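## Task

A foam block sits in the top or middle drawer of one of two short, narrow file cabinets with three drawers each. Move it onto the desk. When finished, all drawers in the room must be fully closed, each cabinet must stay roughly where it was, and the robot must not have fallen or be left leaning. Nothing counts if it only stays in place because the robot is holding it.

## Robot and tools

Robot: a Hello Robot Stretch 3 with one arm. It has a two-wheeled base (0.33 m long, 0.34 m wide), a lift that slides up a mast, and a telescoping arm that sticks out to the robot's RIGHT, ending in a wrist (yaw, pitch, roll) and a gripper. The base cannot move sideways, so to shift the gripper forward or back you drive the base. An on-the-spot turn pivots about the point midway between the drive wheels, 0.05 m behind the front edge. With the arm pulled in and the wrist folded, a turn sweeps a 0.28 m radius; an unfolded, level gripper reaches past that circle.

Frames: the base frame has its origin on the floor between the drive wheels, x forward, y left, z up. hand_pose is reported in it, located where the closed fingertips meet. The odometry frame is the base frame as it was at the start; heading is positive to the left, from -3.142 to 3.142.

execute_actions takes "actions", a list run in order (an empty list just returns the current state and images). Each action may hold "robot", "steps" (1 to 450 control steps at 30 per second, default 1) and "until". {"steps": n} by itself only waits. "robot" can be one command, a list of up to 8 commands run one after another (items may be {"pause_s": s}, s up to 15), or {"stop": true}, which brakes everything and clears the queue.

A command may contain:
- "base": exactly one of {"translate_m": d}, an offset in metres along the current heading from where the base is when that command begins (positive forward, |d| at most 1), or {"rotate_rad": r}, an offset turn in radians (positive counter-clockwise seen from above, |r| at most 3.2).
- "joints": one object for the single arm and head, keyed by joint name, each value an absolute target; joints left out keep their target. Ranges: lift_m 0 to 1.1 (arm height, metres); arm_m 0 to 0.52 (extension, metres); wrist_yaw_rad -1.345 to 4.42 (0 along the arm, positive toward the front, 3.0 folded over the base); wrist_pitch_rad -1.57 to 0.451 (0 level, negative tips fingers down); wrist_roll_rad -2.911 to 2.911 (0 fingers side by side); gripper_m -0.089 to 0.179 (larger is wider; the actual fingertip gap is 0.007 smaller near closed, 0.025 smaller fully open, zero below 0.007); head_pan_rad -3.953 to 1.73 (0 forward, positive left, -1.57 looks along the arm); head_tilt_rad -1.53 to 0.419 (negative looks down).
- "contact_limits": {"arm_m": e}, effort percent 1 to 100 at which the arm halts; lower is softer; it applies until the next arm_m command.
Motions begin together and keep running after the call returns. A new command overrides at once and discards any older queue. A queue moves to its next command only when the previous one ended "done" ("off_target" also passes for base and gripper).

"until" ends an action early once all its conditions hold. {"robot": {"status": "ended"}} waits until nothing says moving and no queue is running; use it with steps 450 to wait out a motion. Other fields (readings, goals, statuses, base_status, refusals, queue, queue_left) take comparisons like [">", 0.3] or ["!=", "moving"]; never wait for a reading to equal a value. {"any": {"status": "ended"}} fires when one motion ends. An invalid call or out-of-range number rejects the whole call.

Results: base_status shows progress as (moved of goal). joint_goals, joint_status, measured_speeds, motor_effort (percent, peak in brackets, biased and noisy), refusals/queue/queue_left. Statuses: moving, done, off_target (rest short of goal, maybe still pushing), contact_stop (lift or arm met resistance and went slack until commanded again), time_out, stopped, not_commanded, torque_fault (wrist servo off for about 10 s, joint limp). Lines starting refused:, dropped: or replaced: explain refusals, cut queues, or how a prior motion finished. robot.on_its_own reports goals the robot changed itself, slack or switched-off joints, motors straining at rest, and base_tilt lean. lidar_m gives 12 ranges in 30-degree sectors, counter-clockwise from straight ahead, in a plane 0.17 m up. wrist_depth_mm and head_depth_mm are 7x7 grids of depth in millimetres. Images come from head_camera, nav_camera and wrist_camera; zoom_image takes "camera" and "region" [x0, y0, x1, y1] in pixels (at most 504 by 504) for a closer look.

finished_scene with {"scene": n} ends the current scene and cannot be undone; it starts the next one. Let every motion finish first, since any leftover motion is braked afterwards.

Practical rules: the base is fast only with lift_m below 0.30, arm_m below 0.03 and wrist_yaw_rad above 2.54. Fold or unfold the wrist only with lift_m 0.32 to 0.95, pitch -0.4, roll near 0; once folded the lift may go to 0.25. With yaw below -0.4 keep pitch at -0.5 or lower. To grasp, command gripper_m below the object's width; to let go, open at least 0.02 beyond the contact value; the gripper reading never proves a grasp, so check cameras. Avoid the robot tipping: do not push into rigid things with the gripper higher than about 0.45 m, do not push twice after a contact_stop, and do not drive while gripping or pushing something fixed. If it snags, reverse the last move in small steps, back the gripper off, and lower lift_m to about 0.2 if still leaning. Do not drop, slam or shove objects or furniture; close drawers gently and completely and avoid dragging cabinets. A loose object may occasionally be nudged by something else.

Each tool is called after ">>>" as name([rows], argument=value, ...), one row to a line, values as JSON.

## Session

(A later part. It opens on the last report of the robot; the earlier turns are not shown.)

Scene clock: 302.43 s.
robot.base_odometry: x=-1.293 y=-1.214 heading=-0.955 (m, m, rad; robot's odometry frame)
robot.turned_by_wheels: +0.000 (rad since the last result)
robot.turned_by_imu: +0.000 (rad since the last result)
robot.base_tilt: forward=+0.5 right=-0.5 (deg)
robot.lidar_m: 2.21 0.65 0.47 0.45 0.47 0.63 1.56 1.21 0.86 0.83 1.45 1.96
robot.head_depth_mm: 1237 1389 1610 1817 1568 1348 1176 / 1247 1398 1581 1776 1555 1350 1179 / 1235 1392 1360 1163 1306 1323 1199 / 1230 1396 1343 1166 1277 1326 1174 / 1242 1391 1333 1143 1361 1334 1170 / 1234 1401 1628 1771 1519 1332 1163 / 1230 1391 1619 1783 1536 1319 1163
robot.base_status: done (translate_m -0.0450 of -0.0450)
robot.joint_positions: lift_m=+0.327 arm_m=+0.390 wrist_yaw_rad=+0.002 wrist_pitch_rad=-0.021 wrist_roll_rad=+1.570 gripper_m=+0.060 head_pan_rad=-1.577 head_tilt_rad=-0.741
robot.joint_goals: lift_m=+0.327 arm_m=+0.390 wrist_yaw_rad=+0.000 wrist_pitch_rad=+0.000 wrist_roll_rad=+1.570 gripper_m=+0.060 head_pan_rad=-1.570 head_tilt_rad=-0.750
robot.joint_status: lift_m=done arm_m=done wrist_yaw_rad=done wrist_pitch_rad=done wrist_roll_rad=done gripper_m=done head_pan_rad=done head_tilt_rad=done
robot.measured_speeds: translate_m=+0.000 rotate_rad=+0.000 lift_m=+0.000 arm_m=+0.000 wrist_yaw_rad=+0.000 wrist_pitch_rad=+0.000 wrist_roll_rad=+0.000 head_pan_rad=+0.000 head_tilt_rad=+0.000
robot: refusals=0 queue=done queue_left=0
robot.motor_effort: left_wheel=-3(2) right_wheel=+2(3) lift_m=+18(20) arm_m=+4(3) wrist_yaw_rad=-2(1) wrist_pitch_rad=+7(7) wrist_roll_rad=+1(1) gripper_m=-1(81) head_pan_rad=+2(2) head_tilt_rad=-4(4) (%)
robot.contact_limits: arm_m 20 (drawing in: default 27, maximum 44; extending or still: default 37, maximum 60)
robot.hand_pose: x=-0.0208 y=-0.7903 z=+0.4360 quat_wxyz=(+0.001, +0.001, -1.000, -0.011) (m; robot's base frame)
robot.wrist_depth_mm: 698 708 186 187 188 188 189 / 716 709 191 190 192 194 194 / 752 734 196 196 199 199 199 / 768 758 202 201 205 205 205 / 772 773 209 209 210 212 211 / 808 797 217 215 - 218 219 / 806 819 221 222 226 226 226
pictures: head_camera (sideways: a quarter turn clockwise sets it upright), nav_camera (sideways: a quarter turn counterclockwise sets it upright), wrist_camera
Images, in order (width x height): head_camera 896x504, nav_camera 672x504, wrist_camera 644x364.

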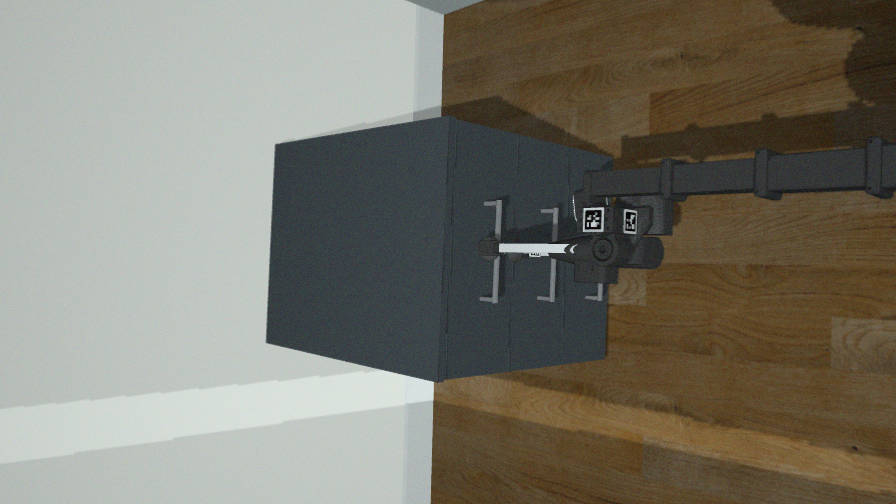

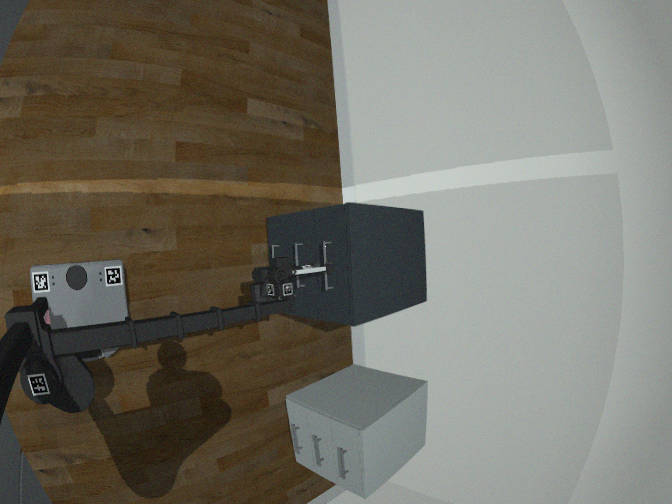

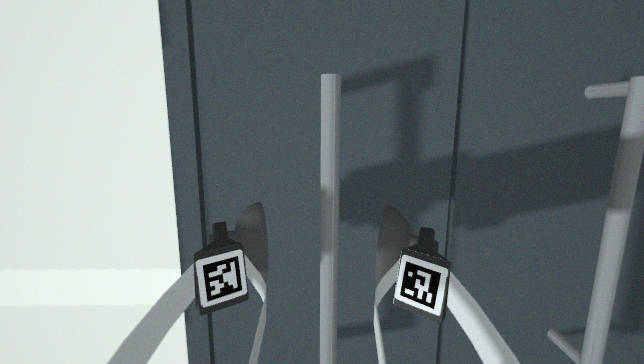

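>>> execute_actions([
  {"robot": [{"joints": {"lift_m": 0.324, "arm_m": 0.405}, "contact_limits": {"arm_m": 15}}, {"joints": {"gripper_m": -0.03}}], "steps": 300, "until": {"robot": {"status": "ended"}}},
])

Scene clock: 324.03 s.
robot.base_odometry: x=-1.293 y=-1.214 heading=-0.955 (m, m, rad; robot's odometry frame)
robot.turned_by_wheels: +0.000 (rad since the last result)
robot.turned_by_imu: +0.000 (rad since the last result)
robot.base_tilt: forward=+0.4 right=-0.6 (deg)
robot.lidar_m: 2.21 0.65 0.47 0.45 0.46 0.63 1.56 1.21 0.86 0.83 1.45 1.96
robot.head_depth_mm: 1238 1395 1623 1823 1577 1350 1191 / 1233 1394 1588 1758 1555 1342 1189 / 1235 1402 1352 1168 1308 1342 1193 / 1238 1401 1345 1155 1277 1332 1174 / 1238 1402 1335 1149 1363 1335 1171 / 1236 1411 1626 1774 1536 1325 1175 / 1234 1396 1605 1768 1528 1318 1164
robot.base_status: done (translate_m -0.0450 of -0.0450)
robot.joint_positions: lift_m=+0.324 arm_m=+0.405 wrist_yaw_rad=+0.002 wrist_pitch_rad=-0.023 wrist_roll_rad=+1.570 gripper_m=-0.029 head_pan_rad=-1.577 head_tilt_rad=-0.741
robot.joint_goals: lift_m=+0.324 arm_m=+0.405 wrist_yaw_rad=+0.000 wrist_pitch_rad=+0.000 wrist_roll_rad=+1.570 gripper_m=-0.030 head_pan_rad=-1.570 head_tilt_rad=-0.750
robot.joint_status: lift_m=done arm_m=done wrist_yaw_rad=done wrist_pitch_rad=done wrist_roll_rad=done gripper_m=done head_pan_rad=done head_tilt_rad=done
robot.measured_speeds: translate_m=+0.000 rotate_rad=+0.000 lift_m=+0.000 arm_m=+0.000 wrist_yaw_rad=+0.000 wrist_pitch_rad=+0.000 wrist_roll_rad=+0.000 head_pan_rad=+0.000 head_tilt_rad=+0.000
robot: refusals=0 queue=done queue_left=0
robot.motor_effort: left_wheel=-3(2) right_wheel=+2(1) lift_m=+19(19) arm_m=+4(5) wrist_yaw_rad=-1(1) wrist_pitch_rad=+7(8) wrist_roll_rad=+1(1) gripper_m=-29(88) head_pan_rad=+2(2) head_tilt_rad=-4(5) (%)
robot.contact_limits: arm_m 15 (drawing in: default 27, maximum 44; extending or still: default 37, maximum 60)
robot.hand_pose: x=-0.0208 y=-0.8053 z=+0.4326 quat_wxyz=(+0.001, +0.001, -1.000, -0.012) (m; robot's base frame)
robot.wrist_depth_mm: 695 685 171 171 174 174 176 / 712 691 177 176 178 180 180 / 708 727 181 182 185 185 186 / 754 745 187 188 189 190 190 / 757 774 194 159 194 197 197 / 783 787 198 202 201 204 203 / 806 817 206 207 209 210 210
pictures: head_camera (sideways: a quarter turn clockwise sets it upright), nav_camera (sideways: a quarter turn counterclockwise sets it upright), wrist_camera
Images, in order (width x height): head_camera 896x504, nav_camera 672x504, wrist_camera 644x364.

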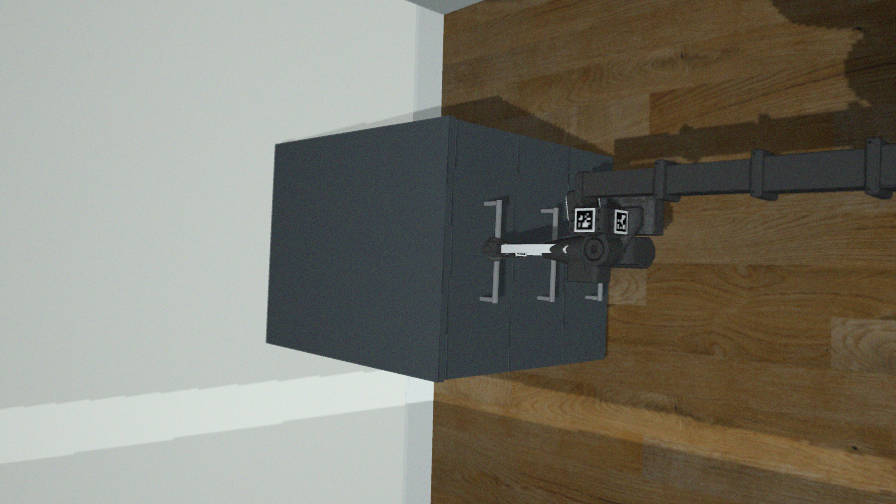

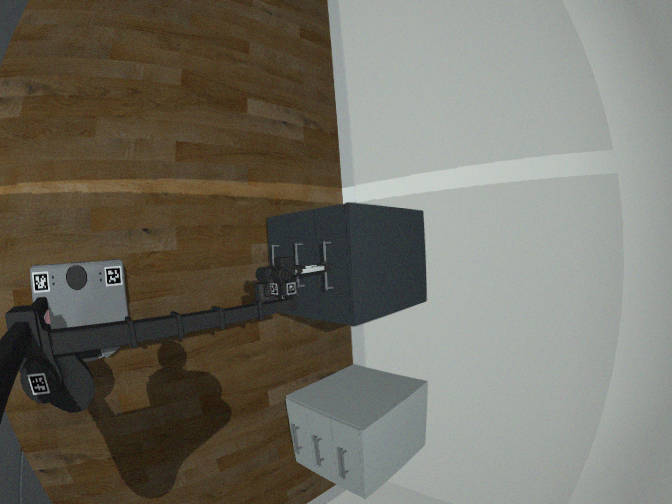

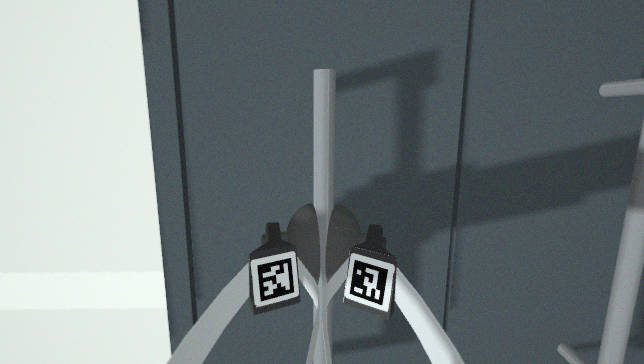

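>>> execute_actions([
  {"robot": [{"joints": {"gripper_m": 0.04}}, {"joints": {"arm_m": 0.418}, "contact_limits": {"arm_m": 15}}, {"joints": {"gripper_m": -0.03}}], "steps": 300, "until": {"robot": {"status": "ended"}}},
])

Scene clock: 340.60 s.
robot.base_odometry: x=-1.293 y=-1.214 heading=-0.955 (m, m, rad; robot's odometry frame)
robot.turned_by_wheels: +0.000 (rad since the last result)
robot.turned_by_imu: +0.000 (rad since the last result)
robot.base_tilt: forward=+0.4 right=-0.6 (deg)
robot.lidar_m: 2.20 0.65 0.47 0.45 0.47 0.63 1.55 1.21 1.09 0.84 1.45 1.96
robot.head_depth_mm: 1234 1401 1620 1812 1573 1354 1188 / 1239 1409 1583 1765 1561 1348 1179 / 1236 1402 1357 1157 1317 1344 1200 / 1240 1411 1350 1165 1284 1347 1167 / 1237 1403 1340 1151 1370 1327 1170 / 1236 1398 1623 1768 1525 1329 1163 / 1232 1408 1618 1772 1533 1326 1156
robot.base_status: done (translate_m -0.0450 of -0.0450)
robot.joint_positions: lift_m=+0.324 arm_m=+0.417 wrist_yaw_rad=+0.005 wrist_pitch_rad=-0.007 wrist_roll_rad=+1.570 gripper_m=-0.029 head_pan_rad=-1.577 head_tilt_rad=-0.741
robot.joint_goals: lift_m=+0.324 arm_m=+0.418 wrist_yaw_rad=+0.000 wrist_pitch_rad=+0.000 wrist_roll_rad=+1.570 gripper_m=-0.030 head_pan_rad=-1.570 head_tilt_rad=-0.750
robot.joint_status: lift_m=done arm_m=done wrist_yaw_rad=done wrist_pitch_rad=done wrist_roll_rad=done gripper_m=done head_pan_rad=done head_tilt_rad=done
robot.measured_speeds: translate_m=+0.000 rotate_rad=+0.000 lift_m=+0.000 arm_m=+0.000 wrist_yaw_rad=+0.000 wrist_pitch_rad=+0.000 wrist_roll_rad=+0.000 head_pan_rad=+0.000 head_tilt_rad=+0.000
robot: refusals=0 queue=done queue_left=0
robot.motor_effort: left_wheel=-2(3) right_wheel=+0(4) lift_m=+18(19) arm_m=+12(15) wrist_yaw_rad=-3(4) wrist_pitch_rad=+3(7) wrist_roll_rad=+0(1) gripper_m=-17(94) head_pan_rad=+2(2) head_tilt_rad=-4(5) (%)
robot.contact_limits: arm_m 15 (drawing in: default 27, maximum 44; extending or still: default 37, maximum 60)
robot.hand_pose: x=-0.0200 y=-0.8181 z=+0.4366 quat_wxyz=(+0.001, +0.003, -1.000, -0.004) (m; robot's base frame)
robot.wrist_depth_mm: 687 673 162 162 163 162 162 / 697 698 166 167 167 167 167 / 711 706 171 171 172 172 173 / 747 732 177 178 177 179 179 / 759 769 184 151 184 184 184 / 791 788 189 187 189 190 190 / 808 800 197 195 197 198 197
pictures: head_camera (sideways: a quarter turn clockwise sets it upright), nav_camera (sideways: a quarter turn counterclockwise sets it upright), wrist_camera
Images, in order (width x height): head_camera 896x504, nav_camera 672x504, wrist_camera 644x364.

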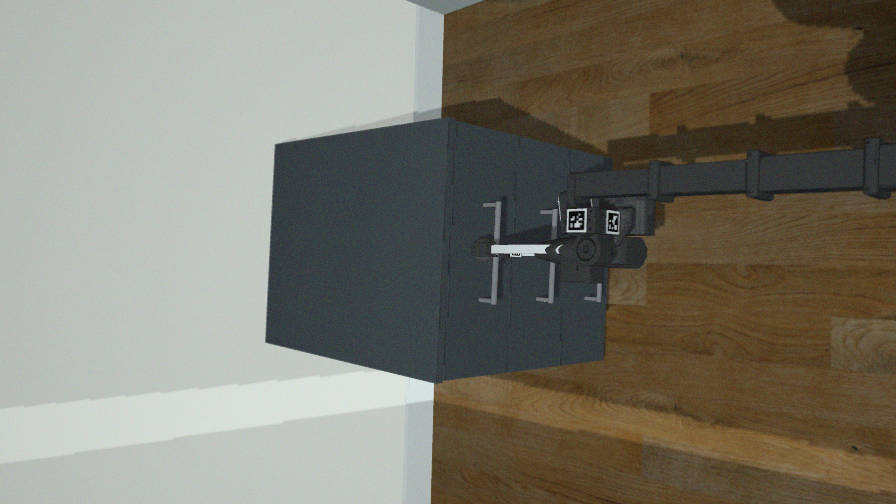

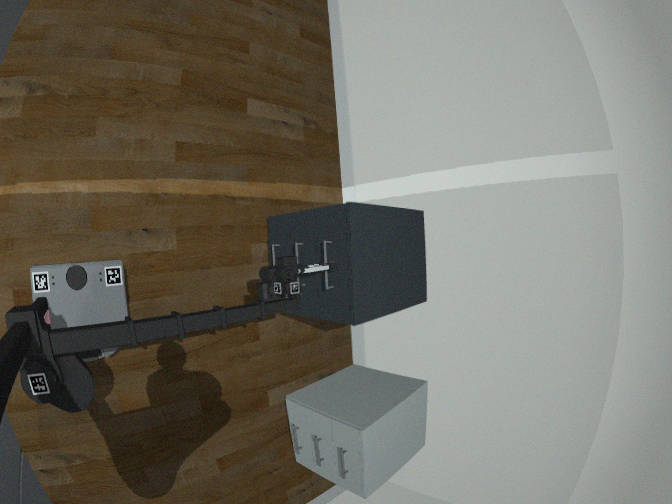

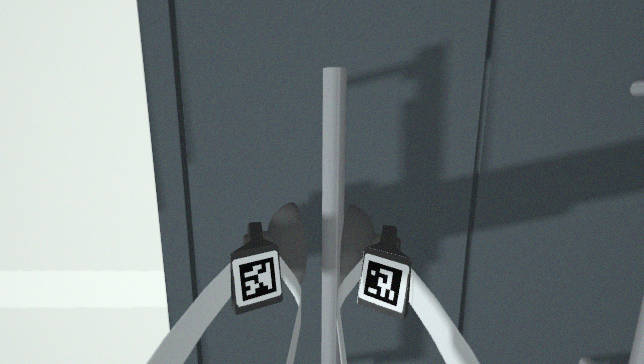

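>>> execute_actions([
  {"robot": [{"joints": {"arm_m": 0.409}}, {"joints": {"gripper_m": -0.04}}], "steps": 300, "until": {"robot": {"status": "ended"}}},
])

Scene clock: 347.30 s.
robot.base_odometry: x=-1.293 y=-1.214 heading=-0.955 (m, m, rad; robot's odometry frame)
robot.turned_by_wheels: +0.000 (rad since the last result)
robot.turned_by_imu: +0.000 (rad since the last result)
robot.base_tilt: forward=+0.4 right=-0.7 (deg)
robot.lidar_m: 2.20 0.65 0.47 0.45 0.46 0.63 1.56 1.22 1.09 0.84 1.45 1.96
robot.head_depth_mm: 1230 1397 1623 1823 1564 1360 1189 / 1232 1392 1586 1765 1557 1343 1175 / 1230 1412 1347 1158 1313 1332 1200 / 1232 1400 1335 1137 1284 1338 1175 / 1237 1399 1333 1147 1364 1334 1167 / 1239 1414 1613 1757 1525 1325 1165 / 1229 1401 1629 1767 1524 1319 1159
robot.base_status: done (translate_m -0.0450 of -0.0450)
robot.joint_positions: lift_m=+0.324 arm_m=+0.409 wrist_yaw_rad=+0.007 wrist_pitch_rad=-0.023 wrist_roll_rad=+1.570 gripper_m=-0.039 head_pan_rad=-1.577 head_tilt_rad=-0.742
robot.joint_goals: lift_m=+0.324 arm_m=+0.409 wrist_yaw_rad=+0.000 wrist_pitch_rad=+0.000 wrist_roll_rad=+1.570 gripper_m=-0.040 head_pan_rad=-1.570 head_tilt_rad=-0.750
robot.joint_status: lift_m=done arm_m=done wrist_yaw_rad=done wrist_pitch_rad=done wrist_roll_rad=done gripper_m=done head_pan_rad=done head_tilt_rad=done
robot.measured_speeds: translate_m=+0.000 rotate_rad=+0.000 lift_m=+0.000 arm_m=+0.000 wrist_yaw_rad=+0.000 wrist_pitch_rad=+0.000 wrist_roll_rad=+0.000 head_pan_rad=+0.000 head_tilt_rad=+0.000
robot: refusals=0 queue=done queue_left=0
robot.motor_effort: left_wheel=+2(4) right_wheel=-3(6) lift_m=+20(20) arm_m=-6(12) wrist_yaw_rad=-4(4) wrist_pitch_rad=+8(9) wrist_roll_rad=+0(1) gripper_m=-28(62) head_pan_rad=+2(2) head_tilt_rad=-4(5) (%)
robot.hand_pose: x=-0.0197 y=-0.8100 z=+0.4325 quat_wxyz=(+0.001, +0.003, -1.000, -0.012) (m; robot's base frame)
robot.wrist_depth_mm: 679 169 159 160 162 170 171 / 695 692 163 164 166 177 176 / 723 715 170 170 172 181 183 / 746 729 175 174 177 188 188 / 759 760 181 146 183 194 194 / 771 781 185 189 189 200 200 / 795 804 195 194 197 208 207
pictures: head_camera (sideways: a quarter turn clockwise sets it upright), nav_camera (sideways: a quarter turn counterclockwise sets it upright), wrist_camera
Images, in order (width x height): head_camera 896x504, nav_camera 672x504, wrist_camera 644x364.

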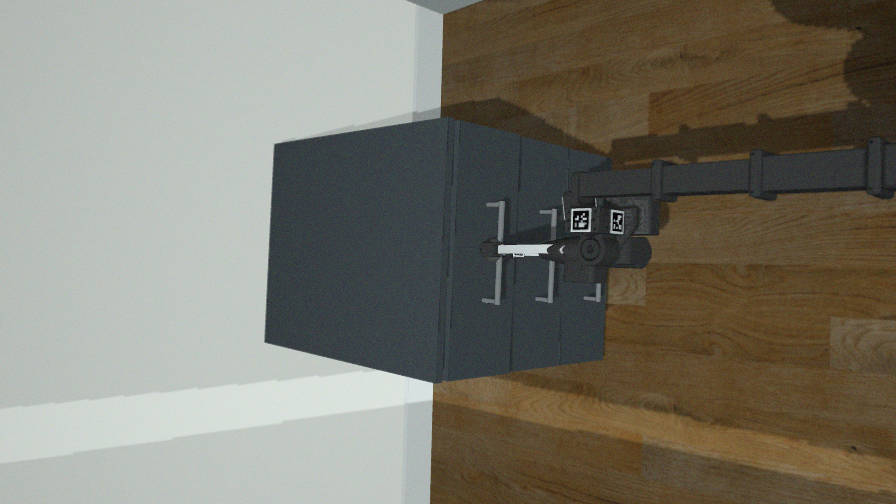

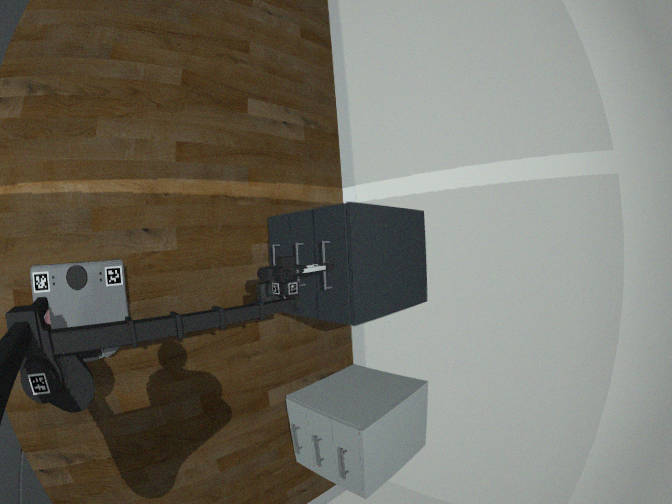

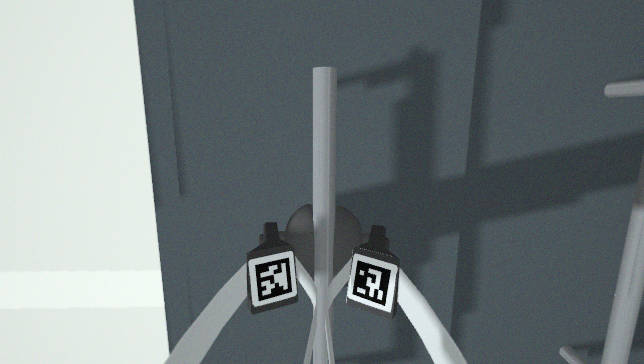

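>>> execute_actions([
  {"robot": {"joints": {"arm_m": 0.14, "head_tilt_rad": -0.95}, "contact_limits": {"arm_m": 16}}, "steps": 300, "until": {"robot": {"status": "ended"}}},
])

Scene clock: 356.83 s.
robot.base_odometry: x=-1.293 y=-1.214 heading=-0.955 (m, m, rad; robot's odometry frame)
robot.turned_by_wheels: +0.000 (rad since the last result)
robot.turned_by_imu: +0.000 (rad since the last result)
robot.base_tilt: forward=+0.5 right=-0.6 (deg)
robot.lidar_m: 2.21 0.65 0.47 0.45 0.47 0.63 1.56 1.22 1.09 0.83 1.45 1.95
robot.head_depth_mm: 1327 1563 1757 1563 1379 1245 1136 / 1335 1493 1717 1517 1389 1244 1139 / 1334 1229 1188 1029 1395 1228 - / 1339 1233 1180 1002 1407 1219 1163 / 1340 1220 1181 1050 1380 1237 1118 / 1336 1593 1721 1472 1360 1232 1117 / 1338 1579 1726 1542 1360 1228 1115
robot.base_status: done (translate_m -0.0450 of -0.0450)
robot.joint_positions: lift_m=+0.324 arm_m=+0.140 wrist_yaw_rad=+0.018 wrist_pitch_rad=-0.026 wrist_roll_rad=+1.570 gripper_m=-0.039 head_pan_rad=-1.577 head_tilt_rad=-0.938
robot.joint_goals: lift_m=+0.324 arm_m=+0.140 wrist_yaw_rad=+0.000 wrist_pitch_rad=+0.000 wrist_roll_rad=+1.570 gripper_m=-0.040 head_pan_rad=-1.570 head_tilt_rad=-0.950
robot.joint_status: lift_m=done arm_m=done wrist_yaw_rad=done wrist_pitch_rad=done wrist_roll_rad=done gripper_m=done head_pan_rad=done head_tilt_rad=done
robot.measured_speeds: translate_m=+0.000 rotate_rad=+0.000 lift_m=+0.000 arm_m=+0.000 wrist_yaw_rad=+0.000 wrist_pitch_rad=+0.000 wrist_roll_rad=+0.000 head_pan_rad=+0.000 head_tilt_rad=+0.000
robot: refusals=0 queue=done queue_left=0
robot.motor_effort: left_wheel=+3(3) right_wheel=-7(6) lift_m=+20(20) arm_m=-5(2) wrist_yaw_rad=-11(12) wrist_pitch_rad=+9(9) wrist_roll_rad=+1(1) gripper_m=-17(21) head_pan_rad=+2(2) head_tilt_rad=-7(26) (%)
robot.contact_limits: arm_m 16 (drawing in: default 27, maximum 44; extending or still: default 37, maximum 60)
robot.hand_pose: x=-0.0168 y=-0.5408 z=+0.4317 quat_wxyz=(+0.001, +0.009, -1.000, -0.014) (m; robot's base frame)
robot.wrist_depth_mm: 928 912 157 159 159 418 423 / 925 954 163 163 165 432 437 / 964 989 168 167 171 446 450 / - - 173 174 176 458 467 / - - 179 145 183 479 474 / - - 185 170 189 494 499 / - - 195 194 198 728 493
pictures: head_camera (sideways: a quarter turn clockwise sets it upright), nav_camera (sideways: a quarter turn counterclockwise sets it upright), wrist_camera
Images, in order (width x height): head_camera 896x504, nav_camera 672x504, wrist_camera 644x364.

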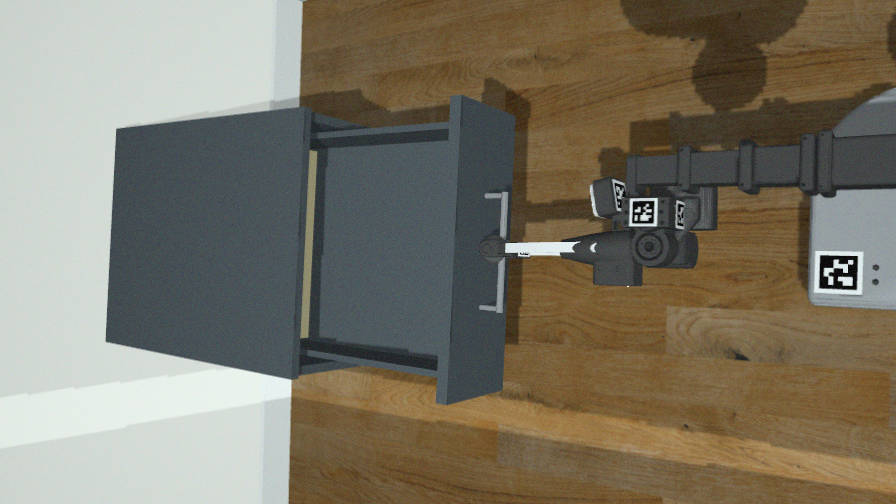

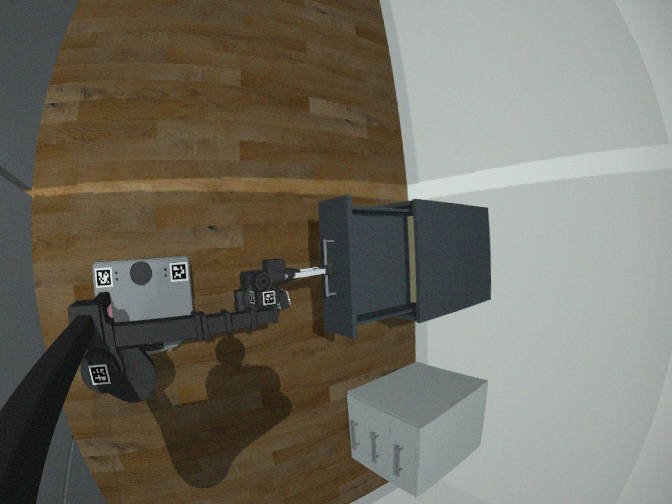

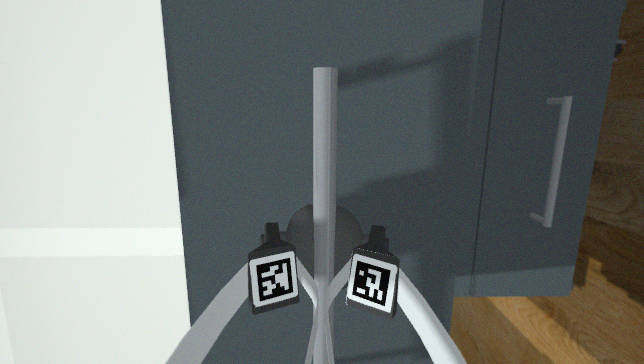

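>>> zoom_image(camera="head_camera", region=[280, 80, 540, 420])

Region (280, 80, 540, 420) of head_camera's 896x504 image, scaled by 1.482, with more detail than that image has; it fills the left 385 columns of this view, and the rest is white.

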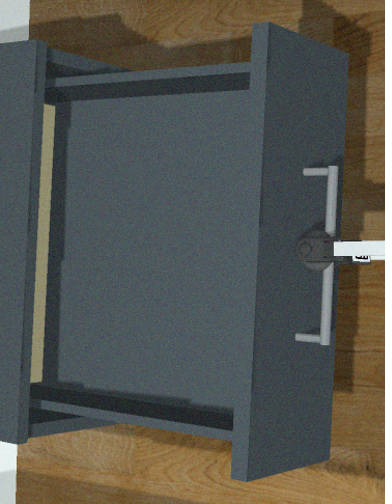

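>>> execute_actions([
  {"robot": [{"joints": {"arm_m": 0.408}, "contact_limits": {"arm_m": 18}}, {"joints": {"arm_m": 0.422}, "contact_limits": {"arm_m": 14}}], "steps": 300, "until": {"robot": {"status": "ended"}}},
])

Scene clock: 385.63 s.
robot.base_odometry: x=-1.293 y=-1.214 heading=-0.955 (m, m, rad; robot's odometry frame)
robot.turned_by_wheels: +0.000 (rad since the last result)
robot.turned_by_imu: +0.000 (rad since the last result)
robot.base_tilt: forward=+0.6 right=-0.6 (deg)
robot.lidar_m: 2.21 0.65 0.47 0.45 0.47 0.63 1.56 1.22 1.09 0.84 1.45 1.96
robot.head_depth_mm: 1336 1567 1759 1573 1389 1248 1145 / 1340 1500 1702 1564 1383 1250 1141 / 1334 1236 1125 1308 1382 1259 - / 1335 1223 1119 1416 1381 1244 1161 / 1342 1220 1120 1434 1372 1232 1119 / 1340 1585 1728 1540 1371 1229 1111 / 1336 1574 1720 1523 1362 1228 1115
robot.base_status: done (translate_m -0.0450 of -0.0450)
robot.joint_positions: lift_m=+0.324 arm_m=+0.421 wrist_yaw_rad=+0.006 wrist_pitch_rad=-0.026 wrist_roll_rad=+1.570 gripper_m=-0.039 head_pan_rad=-1.577 head_tilt_rad=-0.938
robot.joint_goals: lift_m=+0.324 arm_m=+0.422 wrist_yaw_rad=+0.000 wrist_pitch_rad=+0.000 wrist_roll_rad=+1.570 gripper_m=-0.040 head_pan_rad=-1.570 head_tilt_rad=-0.950
robot.joint_status: lift_m=done arm_m=done wrist_yaw_rad=done wrist_pitch_rad=done wrist_roll_rad=done gripper_m=done head_pan_rad=done head_tilt_rad=done
robot.measured_speeds: translate_m=+0.000 rotate_rad=+0.000 lift_m=+0.000 arm_m=+0.000 wrist_yaw_rad=+0.000 wrist_pitch_rad=+0.000 wrist_roll_rad=+0.000 head_pan_rad=+0.000 head_tilt_rad=+0.000
robot: refusals=0 queue=done queue_left=0
robot.motor_effort: left_wheel=+0(3) right_wheel=-1(7) lift_m=+20(20) arm_m=+10(8) wrist_yaw_rad=-4(12) wrist_pitch_rad=+8(9) wrist_roll_rad=+1(0) gripper_m=-16(17) head_pan_rad=+2(2) head_tilt_rad=-6(6) (%)
robot.contact_limits: arm_m 14 (drawing in: default 27, maximum 44; extending or still: default 37, maximum 60)
robot.hand_pose: x=-0.0198 y=-0.8217 z=+0.4317 quat_wxyz=(+0.001, +0.003, -1.000, -0.014) (m; robot's base frame)
robot.wrist_depth_mm: 675 157 157 159 159 161 161 / 687 167 162 162 164 166 166 / 705 169 167 168 170 171 172 / 731 717 172 173 175 177 177 / 764 752 178 176 181 182 184 / 773 767 183 187 187 188 189 / 787 788 192 192 195 195 195
pictures: head_camera (sideways: a quarter turn clockwise sets it upright), nav_camera (sideways: a quarter turn counterclockwise sets it upright), wrist_camera
Images, in order (width x height): head_camera 896x504, nav_camera 672x504, wrist_camera 644x364.

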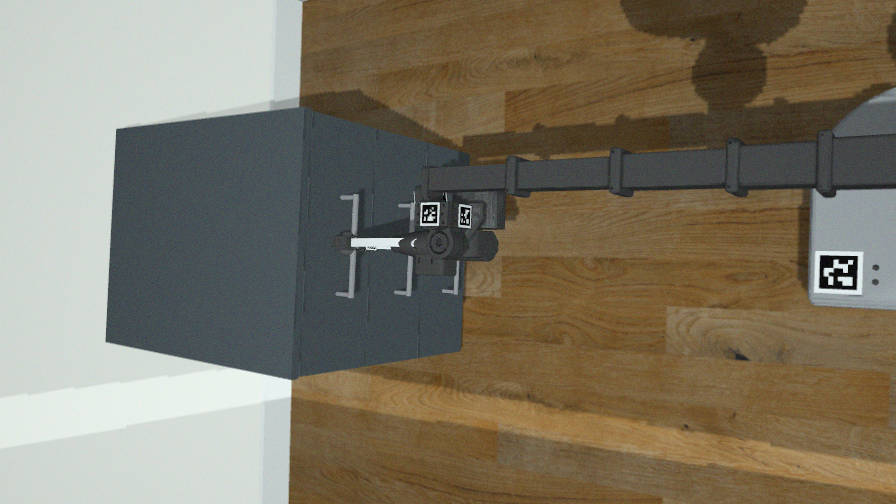

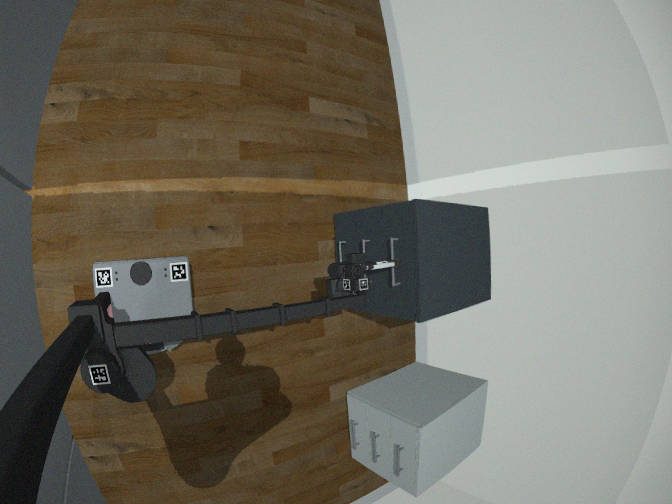

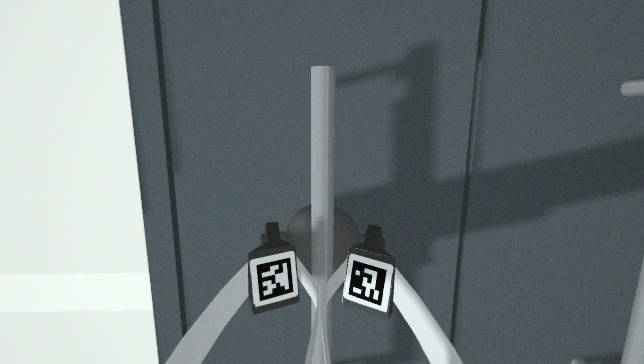

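>>> execute_actions([
  {"robot": [{"joints": {"gripper_m": 0.065, "arm_m": 0.419}}, {"joints": {"arm_m": 0.355}}, {"joints": {"lift_m": 0.171}, "base": {"rotate_rad": -0.018}}, {"joints": {"arm_m": 0.385}, "contact_limits": {"arm_m": 14}}], "steps": 400, "until": {"robot": {"status": "ended"}}},
])

Scene clock: 400.67 s.
robot.base_odometry: x=-1.293 y=-1.214 heading=-0.973 (m, m, rad; robot's odometry frame)
robot.turned_by_wheels: -0.018 (rad since the last result)
robot.turned_by_imu: -0.018 (rad since the last result)
robot.base_tilt: forward=+0.5 right=-0.5 (deg)
robot.lidar_m: 2.21 0.66 0.47 0.45 0.46 0.62 1.56 1.24 1.09 0.84 1.44 1.92
robot.head_depth_mm: 1339 1575 1750 1569 1390 1244 1134 / 1348 1542 1724 1551 1378 1239 1147 / 1337 1228 1120 1414 1379 1251 - / 1342 1221 1117 1419 1356 1233 1164 / 1334 1214 1123 1430 1366 1232 1118 / 1331 1524 1707 1531 1369 1228 1115 / 1335 1573 1732 1523 1357 1230 1110
robot.base_status: done (rotate_rad -0.0180 of -0.0180)
robot.joint_positions: lift_m=+0.171 arm_m=+0.385 wrist_yaw_rad=+0.002 wrist_pitch_rad=-0.022 wrist_roll_rad=+1.570 gripper_m=+0.065 head_pan_rad=-1.577 head_tilt_rad=-0.938
robot.joint_goals: lift_m=+0.171 arm_m=+0.385 wrist_yaw_rad=+0.000 wrist_pitch_rad=+0.000 wrist_roll_rad=+1.570 gripper_m=+0.065 head_pan_rad=-1.570 head_tilt_rad=-0.950
robot.joint_status: lift_m=done arm_m=done wrist_yaw_rad=done wrist_pitch_rad=done wrist_roll_rad=done gripper_m=done head_pan_rad=done head_tilt_rad=done
robot.measured_speeds: translate_m=+0.000 rotate_rad=+0.000 lift_m=+0.000 arm_m=+0.000 wrist_yaw_rad=+0.000 wrist_pitch_rad=+0.000 wrist_roll_rad=+0.000 head_pan_rad=+0.000 head_tilt_rad=+0.000
robot: refusals=0 queue=done queue_left=0
robot.motor_effort: left_wheel=+0(4) right_wheel=+0(5) lift_m=+18(21) arm_m=+4(9) wrist_yaw_rad=-1(4) wrist_pitch_rad=+7(18) wrist_roll_rad=+0(0) gripper_m=+1(87) head_pan_rad=+2(2) head_tilt_rad=-6(7) (%)
robot.contact_limits: arm_m 14 (drawing in: default 27, maximum 44; extending or still: default 37, maximum 60)
robot.hand_pose: x=-0.0208 y=-0.7853 z=+0.2799 quat_wxyz=(+0.001, +0.001, -1.000, -0.011) (m; robot's base frame)
robot.wrist_depth_mm: 192 192 193 194 195 196 197 / 197 197 197 199 200 202 203 / 202 202 203 203 207 206 207 / 207 209 209 211 213 213 213 / 213 214 215 217 218 219 221 / 218 220 225 224 - 226 226 / 226 228 231 231 232 235 233
pictures: head_camera (sideways: a quarter turn clockwise sets it upright), nav_camera (sideways: a quarter turn counterclockwise sets it upright), wrist_camera
Images, in order (width x height): head_camera 896x504, nav_camera 672x504, wrist_camera 644x364.

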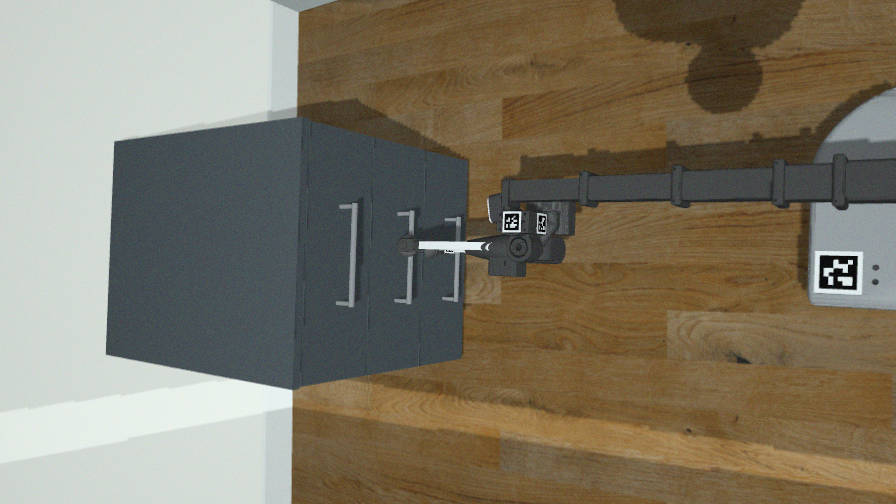

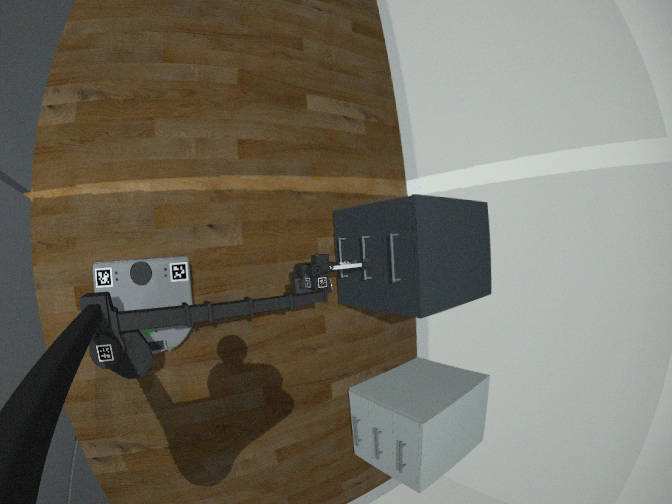

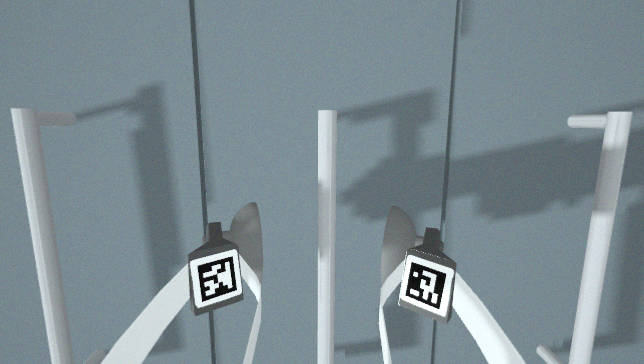

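>>> execute_actions([
  {"robot": [{"joints": {"lift_m": 0.168, "arm_m": 0.414, "gripper_m": 0.05}, "contact_limits": {"arm_m": 14}}, {"joints": {"gripper_m": -0.04}}, {"joints": {"arm_m": 0.12, "head_tilt_rad": -1.0}, "contact_limits": {"arm_m": 16}}], "steps": 400, "until": {"robot": {"status": "ended"}}},
])

Scene clock: 411.17 s.
robot.base_odometry: x=-1.293 y=-1.214 heading=-0.973 (m, m, rad; robot's odometry frame)
robot.turned_by_wheels: +0.000 (rad since the last result)
robot.turned_by_imu: +0.000 (rad since the last result)
robot.base_tilt: forward=+0.4 right=-0.5 (deg)
robot.lidar_m: 2.21 0.67 0.47 0.45 0.46 0.62 1.56 1.24 1.09 0.83 1.44 1.92
robot.head_depth_mm: 1373 1629 1700 1507 1360 1232 1128 / 1347 1552 1667 1506 1355 1238 1151 / 1313 1152 1178 1229 1337 1223 - / 1306 1145 1149 1245 1350 1202 - / 1313 1135 1180 1241 1322 1216 1117 / 1375 1539 1641 1484 1339 1214 1110 / 1371 1650 1676 1473 1333 1217 1110
robot.base_status: done (rotate_rad -0.0180 of -0.0180)
robot.joint_positions: lift_m=+0.168 arm_m=+0.120 wrist_yaw_rad=-0.003 wrist_pitch_rad=-0.024 wrist_roll_rad=+1.570 gripper_m=-0.039 head_pan_rad=-1.577 head_tilt_rad=-0.987
robot.joint_goals: lift_m=+0.168 arm_m=+0.120 wrist_yaw_rad=+0.000 wrist_pitch_rad=+0.000 wrist_roll_rad=+1.570 gripper_m=-0.040 head_pan_rad=-1.570 head_tilt_rad=-1.000
robot.joint_status: lift_m=done arm_m=done wrist_yaw_rad=done wrist_pitch_rad=done wrist_roll_rad=done gripper_m=done head_pan_rad=done head_tilt_rad=done
robot.measured_speeds: translate_m=+0.000 rotate_rad=+0.000 lift_m=+0.000 arm_m=+0.000 wrist_yaw_rad=+0.000 wrist_pitch_rad=+0.000 wrist_roll_rad=+0.000 head_pan_rad=+0.000 head_tilt_rad=+0.000
robot: refusals=0 queue=done queue_left=0
robot.motor_effort: left_wheel=+0(0) right_wheel=-1(1) lift_m=+19(19) arm_m=-5(8) wrist_yaw_rad=+2(2) wrist_pitch_rad=+8(7) wrist_roll_rad=+0(1) gripper_m=-17(90) head_pan_rad=+2(2) head_tilt_rad=-6(14) (%)
robot.contact_limits: arm_m 16 (drawing in: default 27, maximum 44; extending or still: default 37, maximum 60)
robot.hand_pose: x=-0.0221 y=-0.5209 z=+0.2765 quat_wxyz=(+0.001, -0.001, -1.000, -0.012) (m; robot's base frame)
robot.wrist_depth_mm: 947 949 166 167 167 438 322 / 975 450 170 172 173 441 326 / - - 174 175 177 470 323 / - - 179 180 182 475 322 / - - 184 151 187 474 319 / - - 188 193 193 475 323 / - - 197 196 199 475 320
pictures: head_camera (sideways: a quarter turn clockwise sets it upright), nav_camera (sideways: a quarter turn counterclockwise sets it upright), wrist_camera
Images, in order (width x height): head_camera 896x504, nav_camera 672x504, wrist_camera 644x364.

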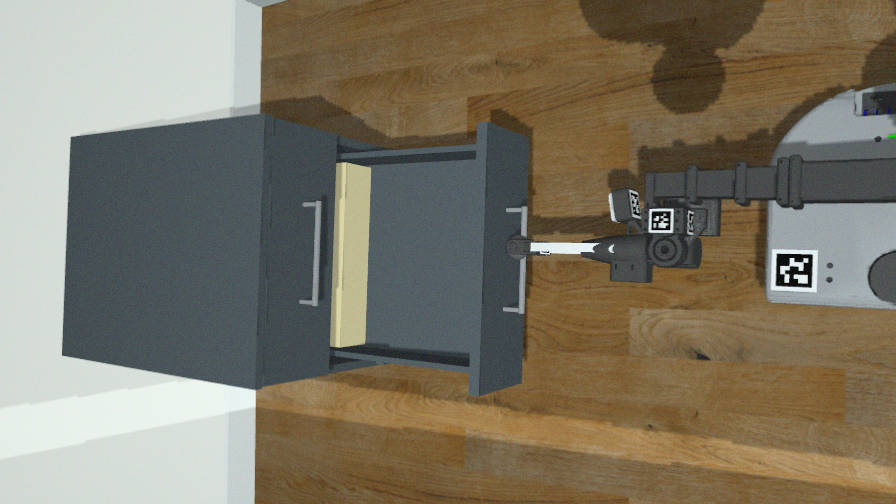

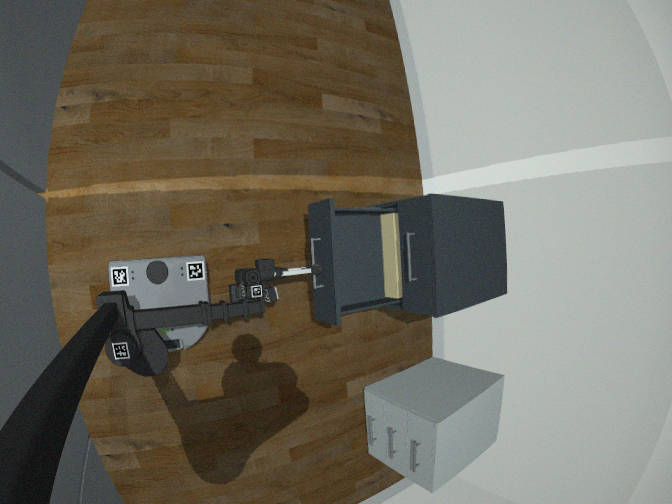

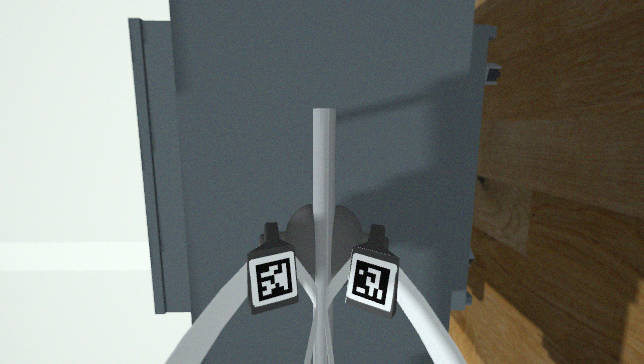

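>>> execute_actions([
  {"robot": [{"joints": {"arm_m": 0.404, "head_pan_rad": -2.1, "head_tilt_rad": -0.8}, "contact_limits": {"arm_m": 18}}, {"joints": {"arm_m": 0.419}, "contact_limits": {"arm_m": 14}}], "steps": 300, "until": {"robot": {"status": "ended"}}},
])

Scene clock: 420.93 s.
robot.base_odometry: x=-1.293 y=-1.214 heading=-0.973 (m, m, rad; robot's odometry frame)
robot.turned_by_wheels: +0.000 (rad since the last result)
robot.turned_by_imu: +0.000 (rad since the last result)
robot.base_tilt: forward=+0.6 right=-0.7 (deg)
robot.lidar_m: 2.21 0.67 0.47 0.45 0.46 0.62 1.56 1.24 1.09 0.84 1.44 1.93
robot.head_depth_mm: 1777 1954 1611 1750 1492 1315 1162 / 1675 1561 1378 1660 1496 1305 1157 / 1571 1537 1361 1610 1494 1302 1160 / 1473 1545 1549 1695 1478 1300 1173 / 1407 1588 1840 1723 1476 1323 1136 / 1326 1502 1741 1299 1415 1260 1143 / 1262 1424 1214 1106 1301 1285 1145
robot.base_status: done (rotate_rad -0.0180 of -0.0180)
robot.joint_positions: lift_m=+0.168 arm_m=+0.418 wrist_yaw_rad=+0.001 wrist_pitch_rad=-0.025 wrist_roll_rad=+1.570 gripper_m=-0.039 head_pan_rad=-2.093 head_tilt_rad=-0.804
robot.joint_goals: lift_m=+0.168 arm_m=+0.419 wrist_yaw_rad=+0.000 wrist_pitch_rad=+0.000 wrist_roll_rad=+1.570 gripper_m=-0.040 head_pan_rad=-2.100 head_tilt_rad=-0.800
robot.joint_status: lift_m=done arm_m=done wrist_yaw_rad=done wrist_pitch_rad=done wrist_roll_rad=done gripper_m=done head_pan_rad=done head_tilt_rad=done
robot.measured_speeds: translate_m=+0.000 rotate_rad=+0.000 lift_m=+0.000 arm_m=+0.000 wrist_yaw_rad=+0.000 wrist_pitch_rad=+0.000 wrist_roll_rad=+0.000 head_pan_rad=+0.000 head_tilt_rad=+0.000
robot: refusals=0 queue=done queue_left=0
robot.motor_effort: left_wheel=+0(1) right_wheel=+0(2) lift_m=+19(18) arm_m=+13(14) wrist_yaw_rad=-1(3) wrist_pitch_rad=+8(8) wrist_roll_rad=+1(1) gripper_m=-16(17) head_pan_rad=-3(20) head_tilt_rad=+2(22) (%)
robot.contact_limits: arm_m 14 (drawing in: default 27, maximum 44; extending or still: default 37, maximum 60)
robot.hand_pose: x=-0.0211 y=-0.8185 z=+0.2762 quat_wxyz=(+0.001, +0.001, -1.000, -0.013) (m; robot's base frame)
robot.wrist_depth_mm: 161 162 163 164 165 166 167 / 165 167 167 168 169 170 172 / 170 171 172 173 174 176 177 / 174 175 177 177 179 180 181 / 180 181 182 163 184 185 187 / 184 187 187 190 190 191 192 / 192 191 193 194 195 197 197
pictures: head_camera (sideways: a quarter turn clockwise sets it upright), nav_camera (sideways: a quarter turn counterclockwise sets it upright), wrist_camera
Images, in order (width x height): head_camera 896x504, nav_camera 672x504, wrist_camera 644x364.

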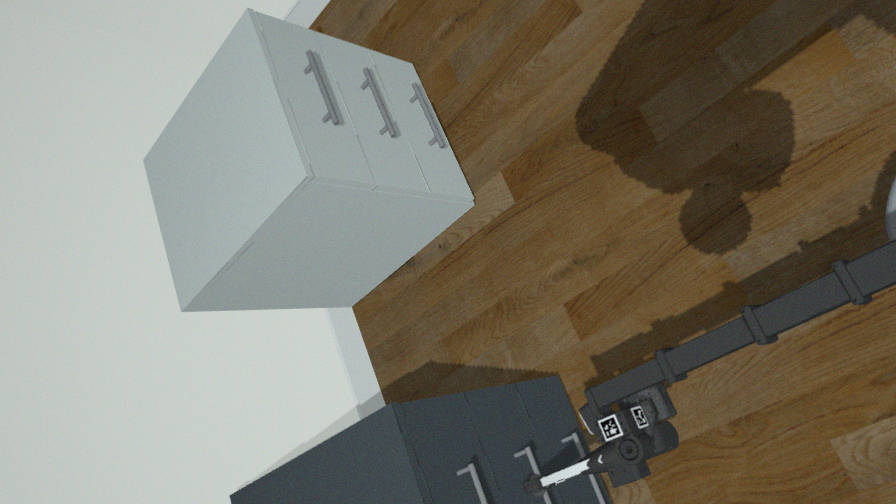

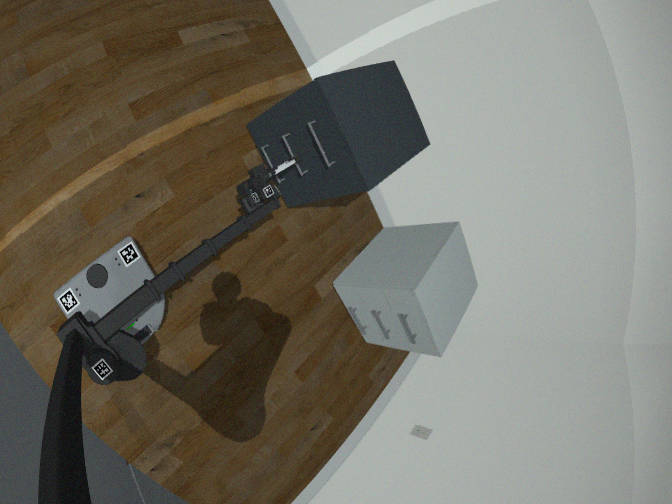

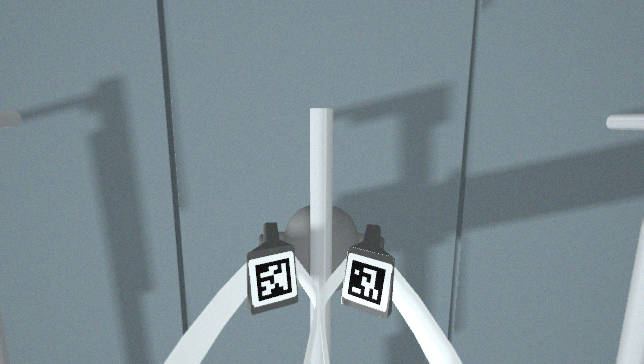

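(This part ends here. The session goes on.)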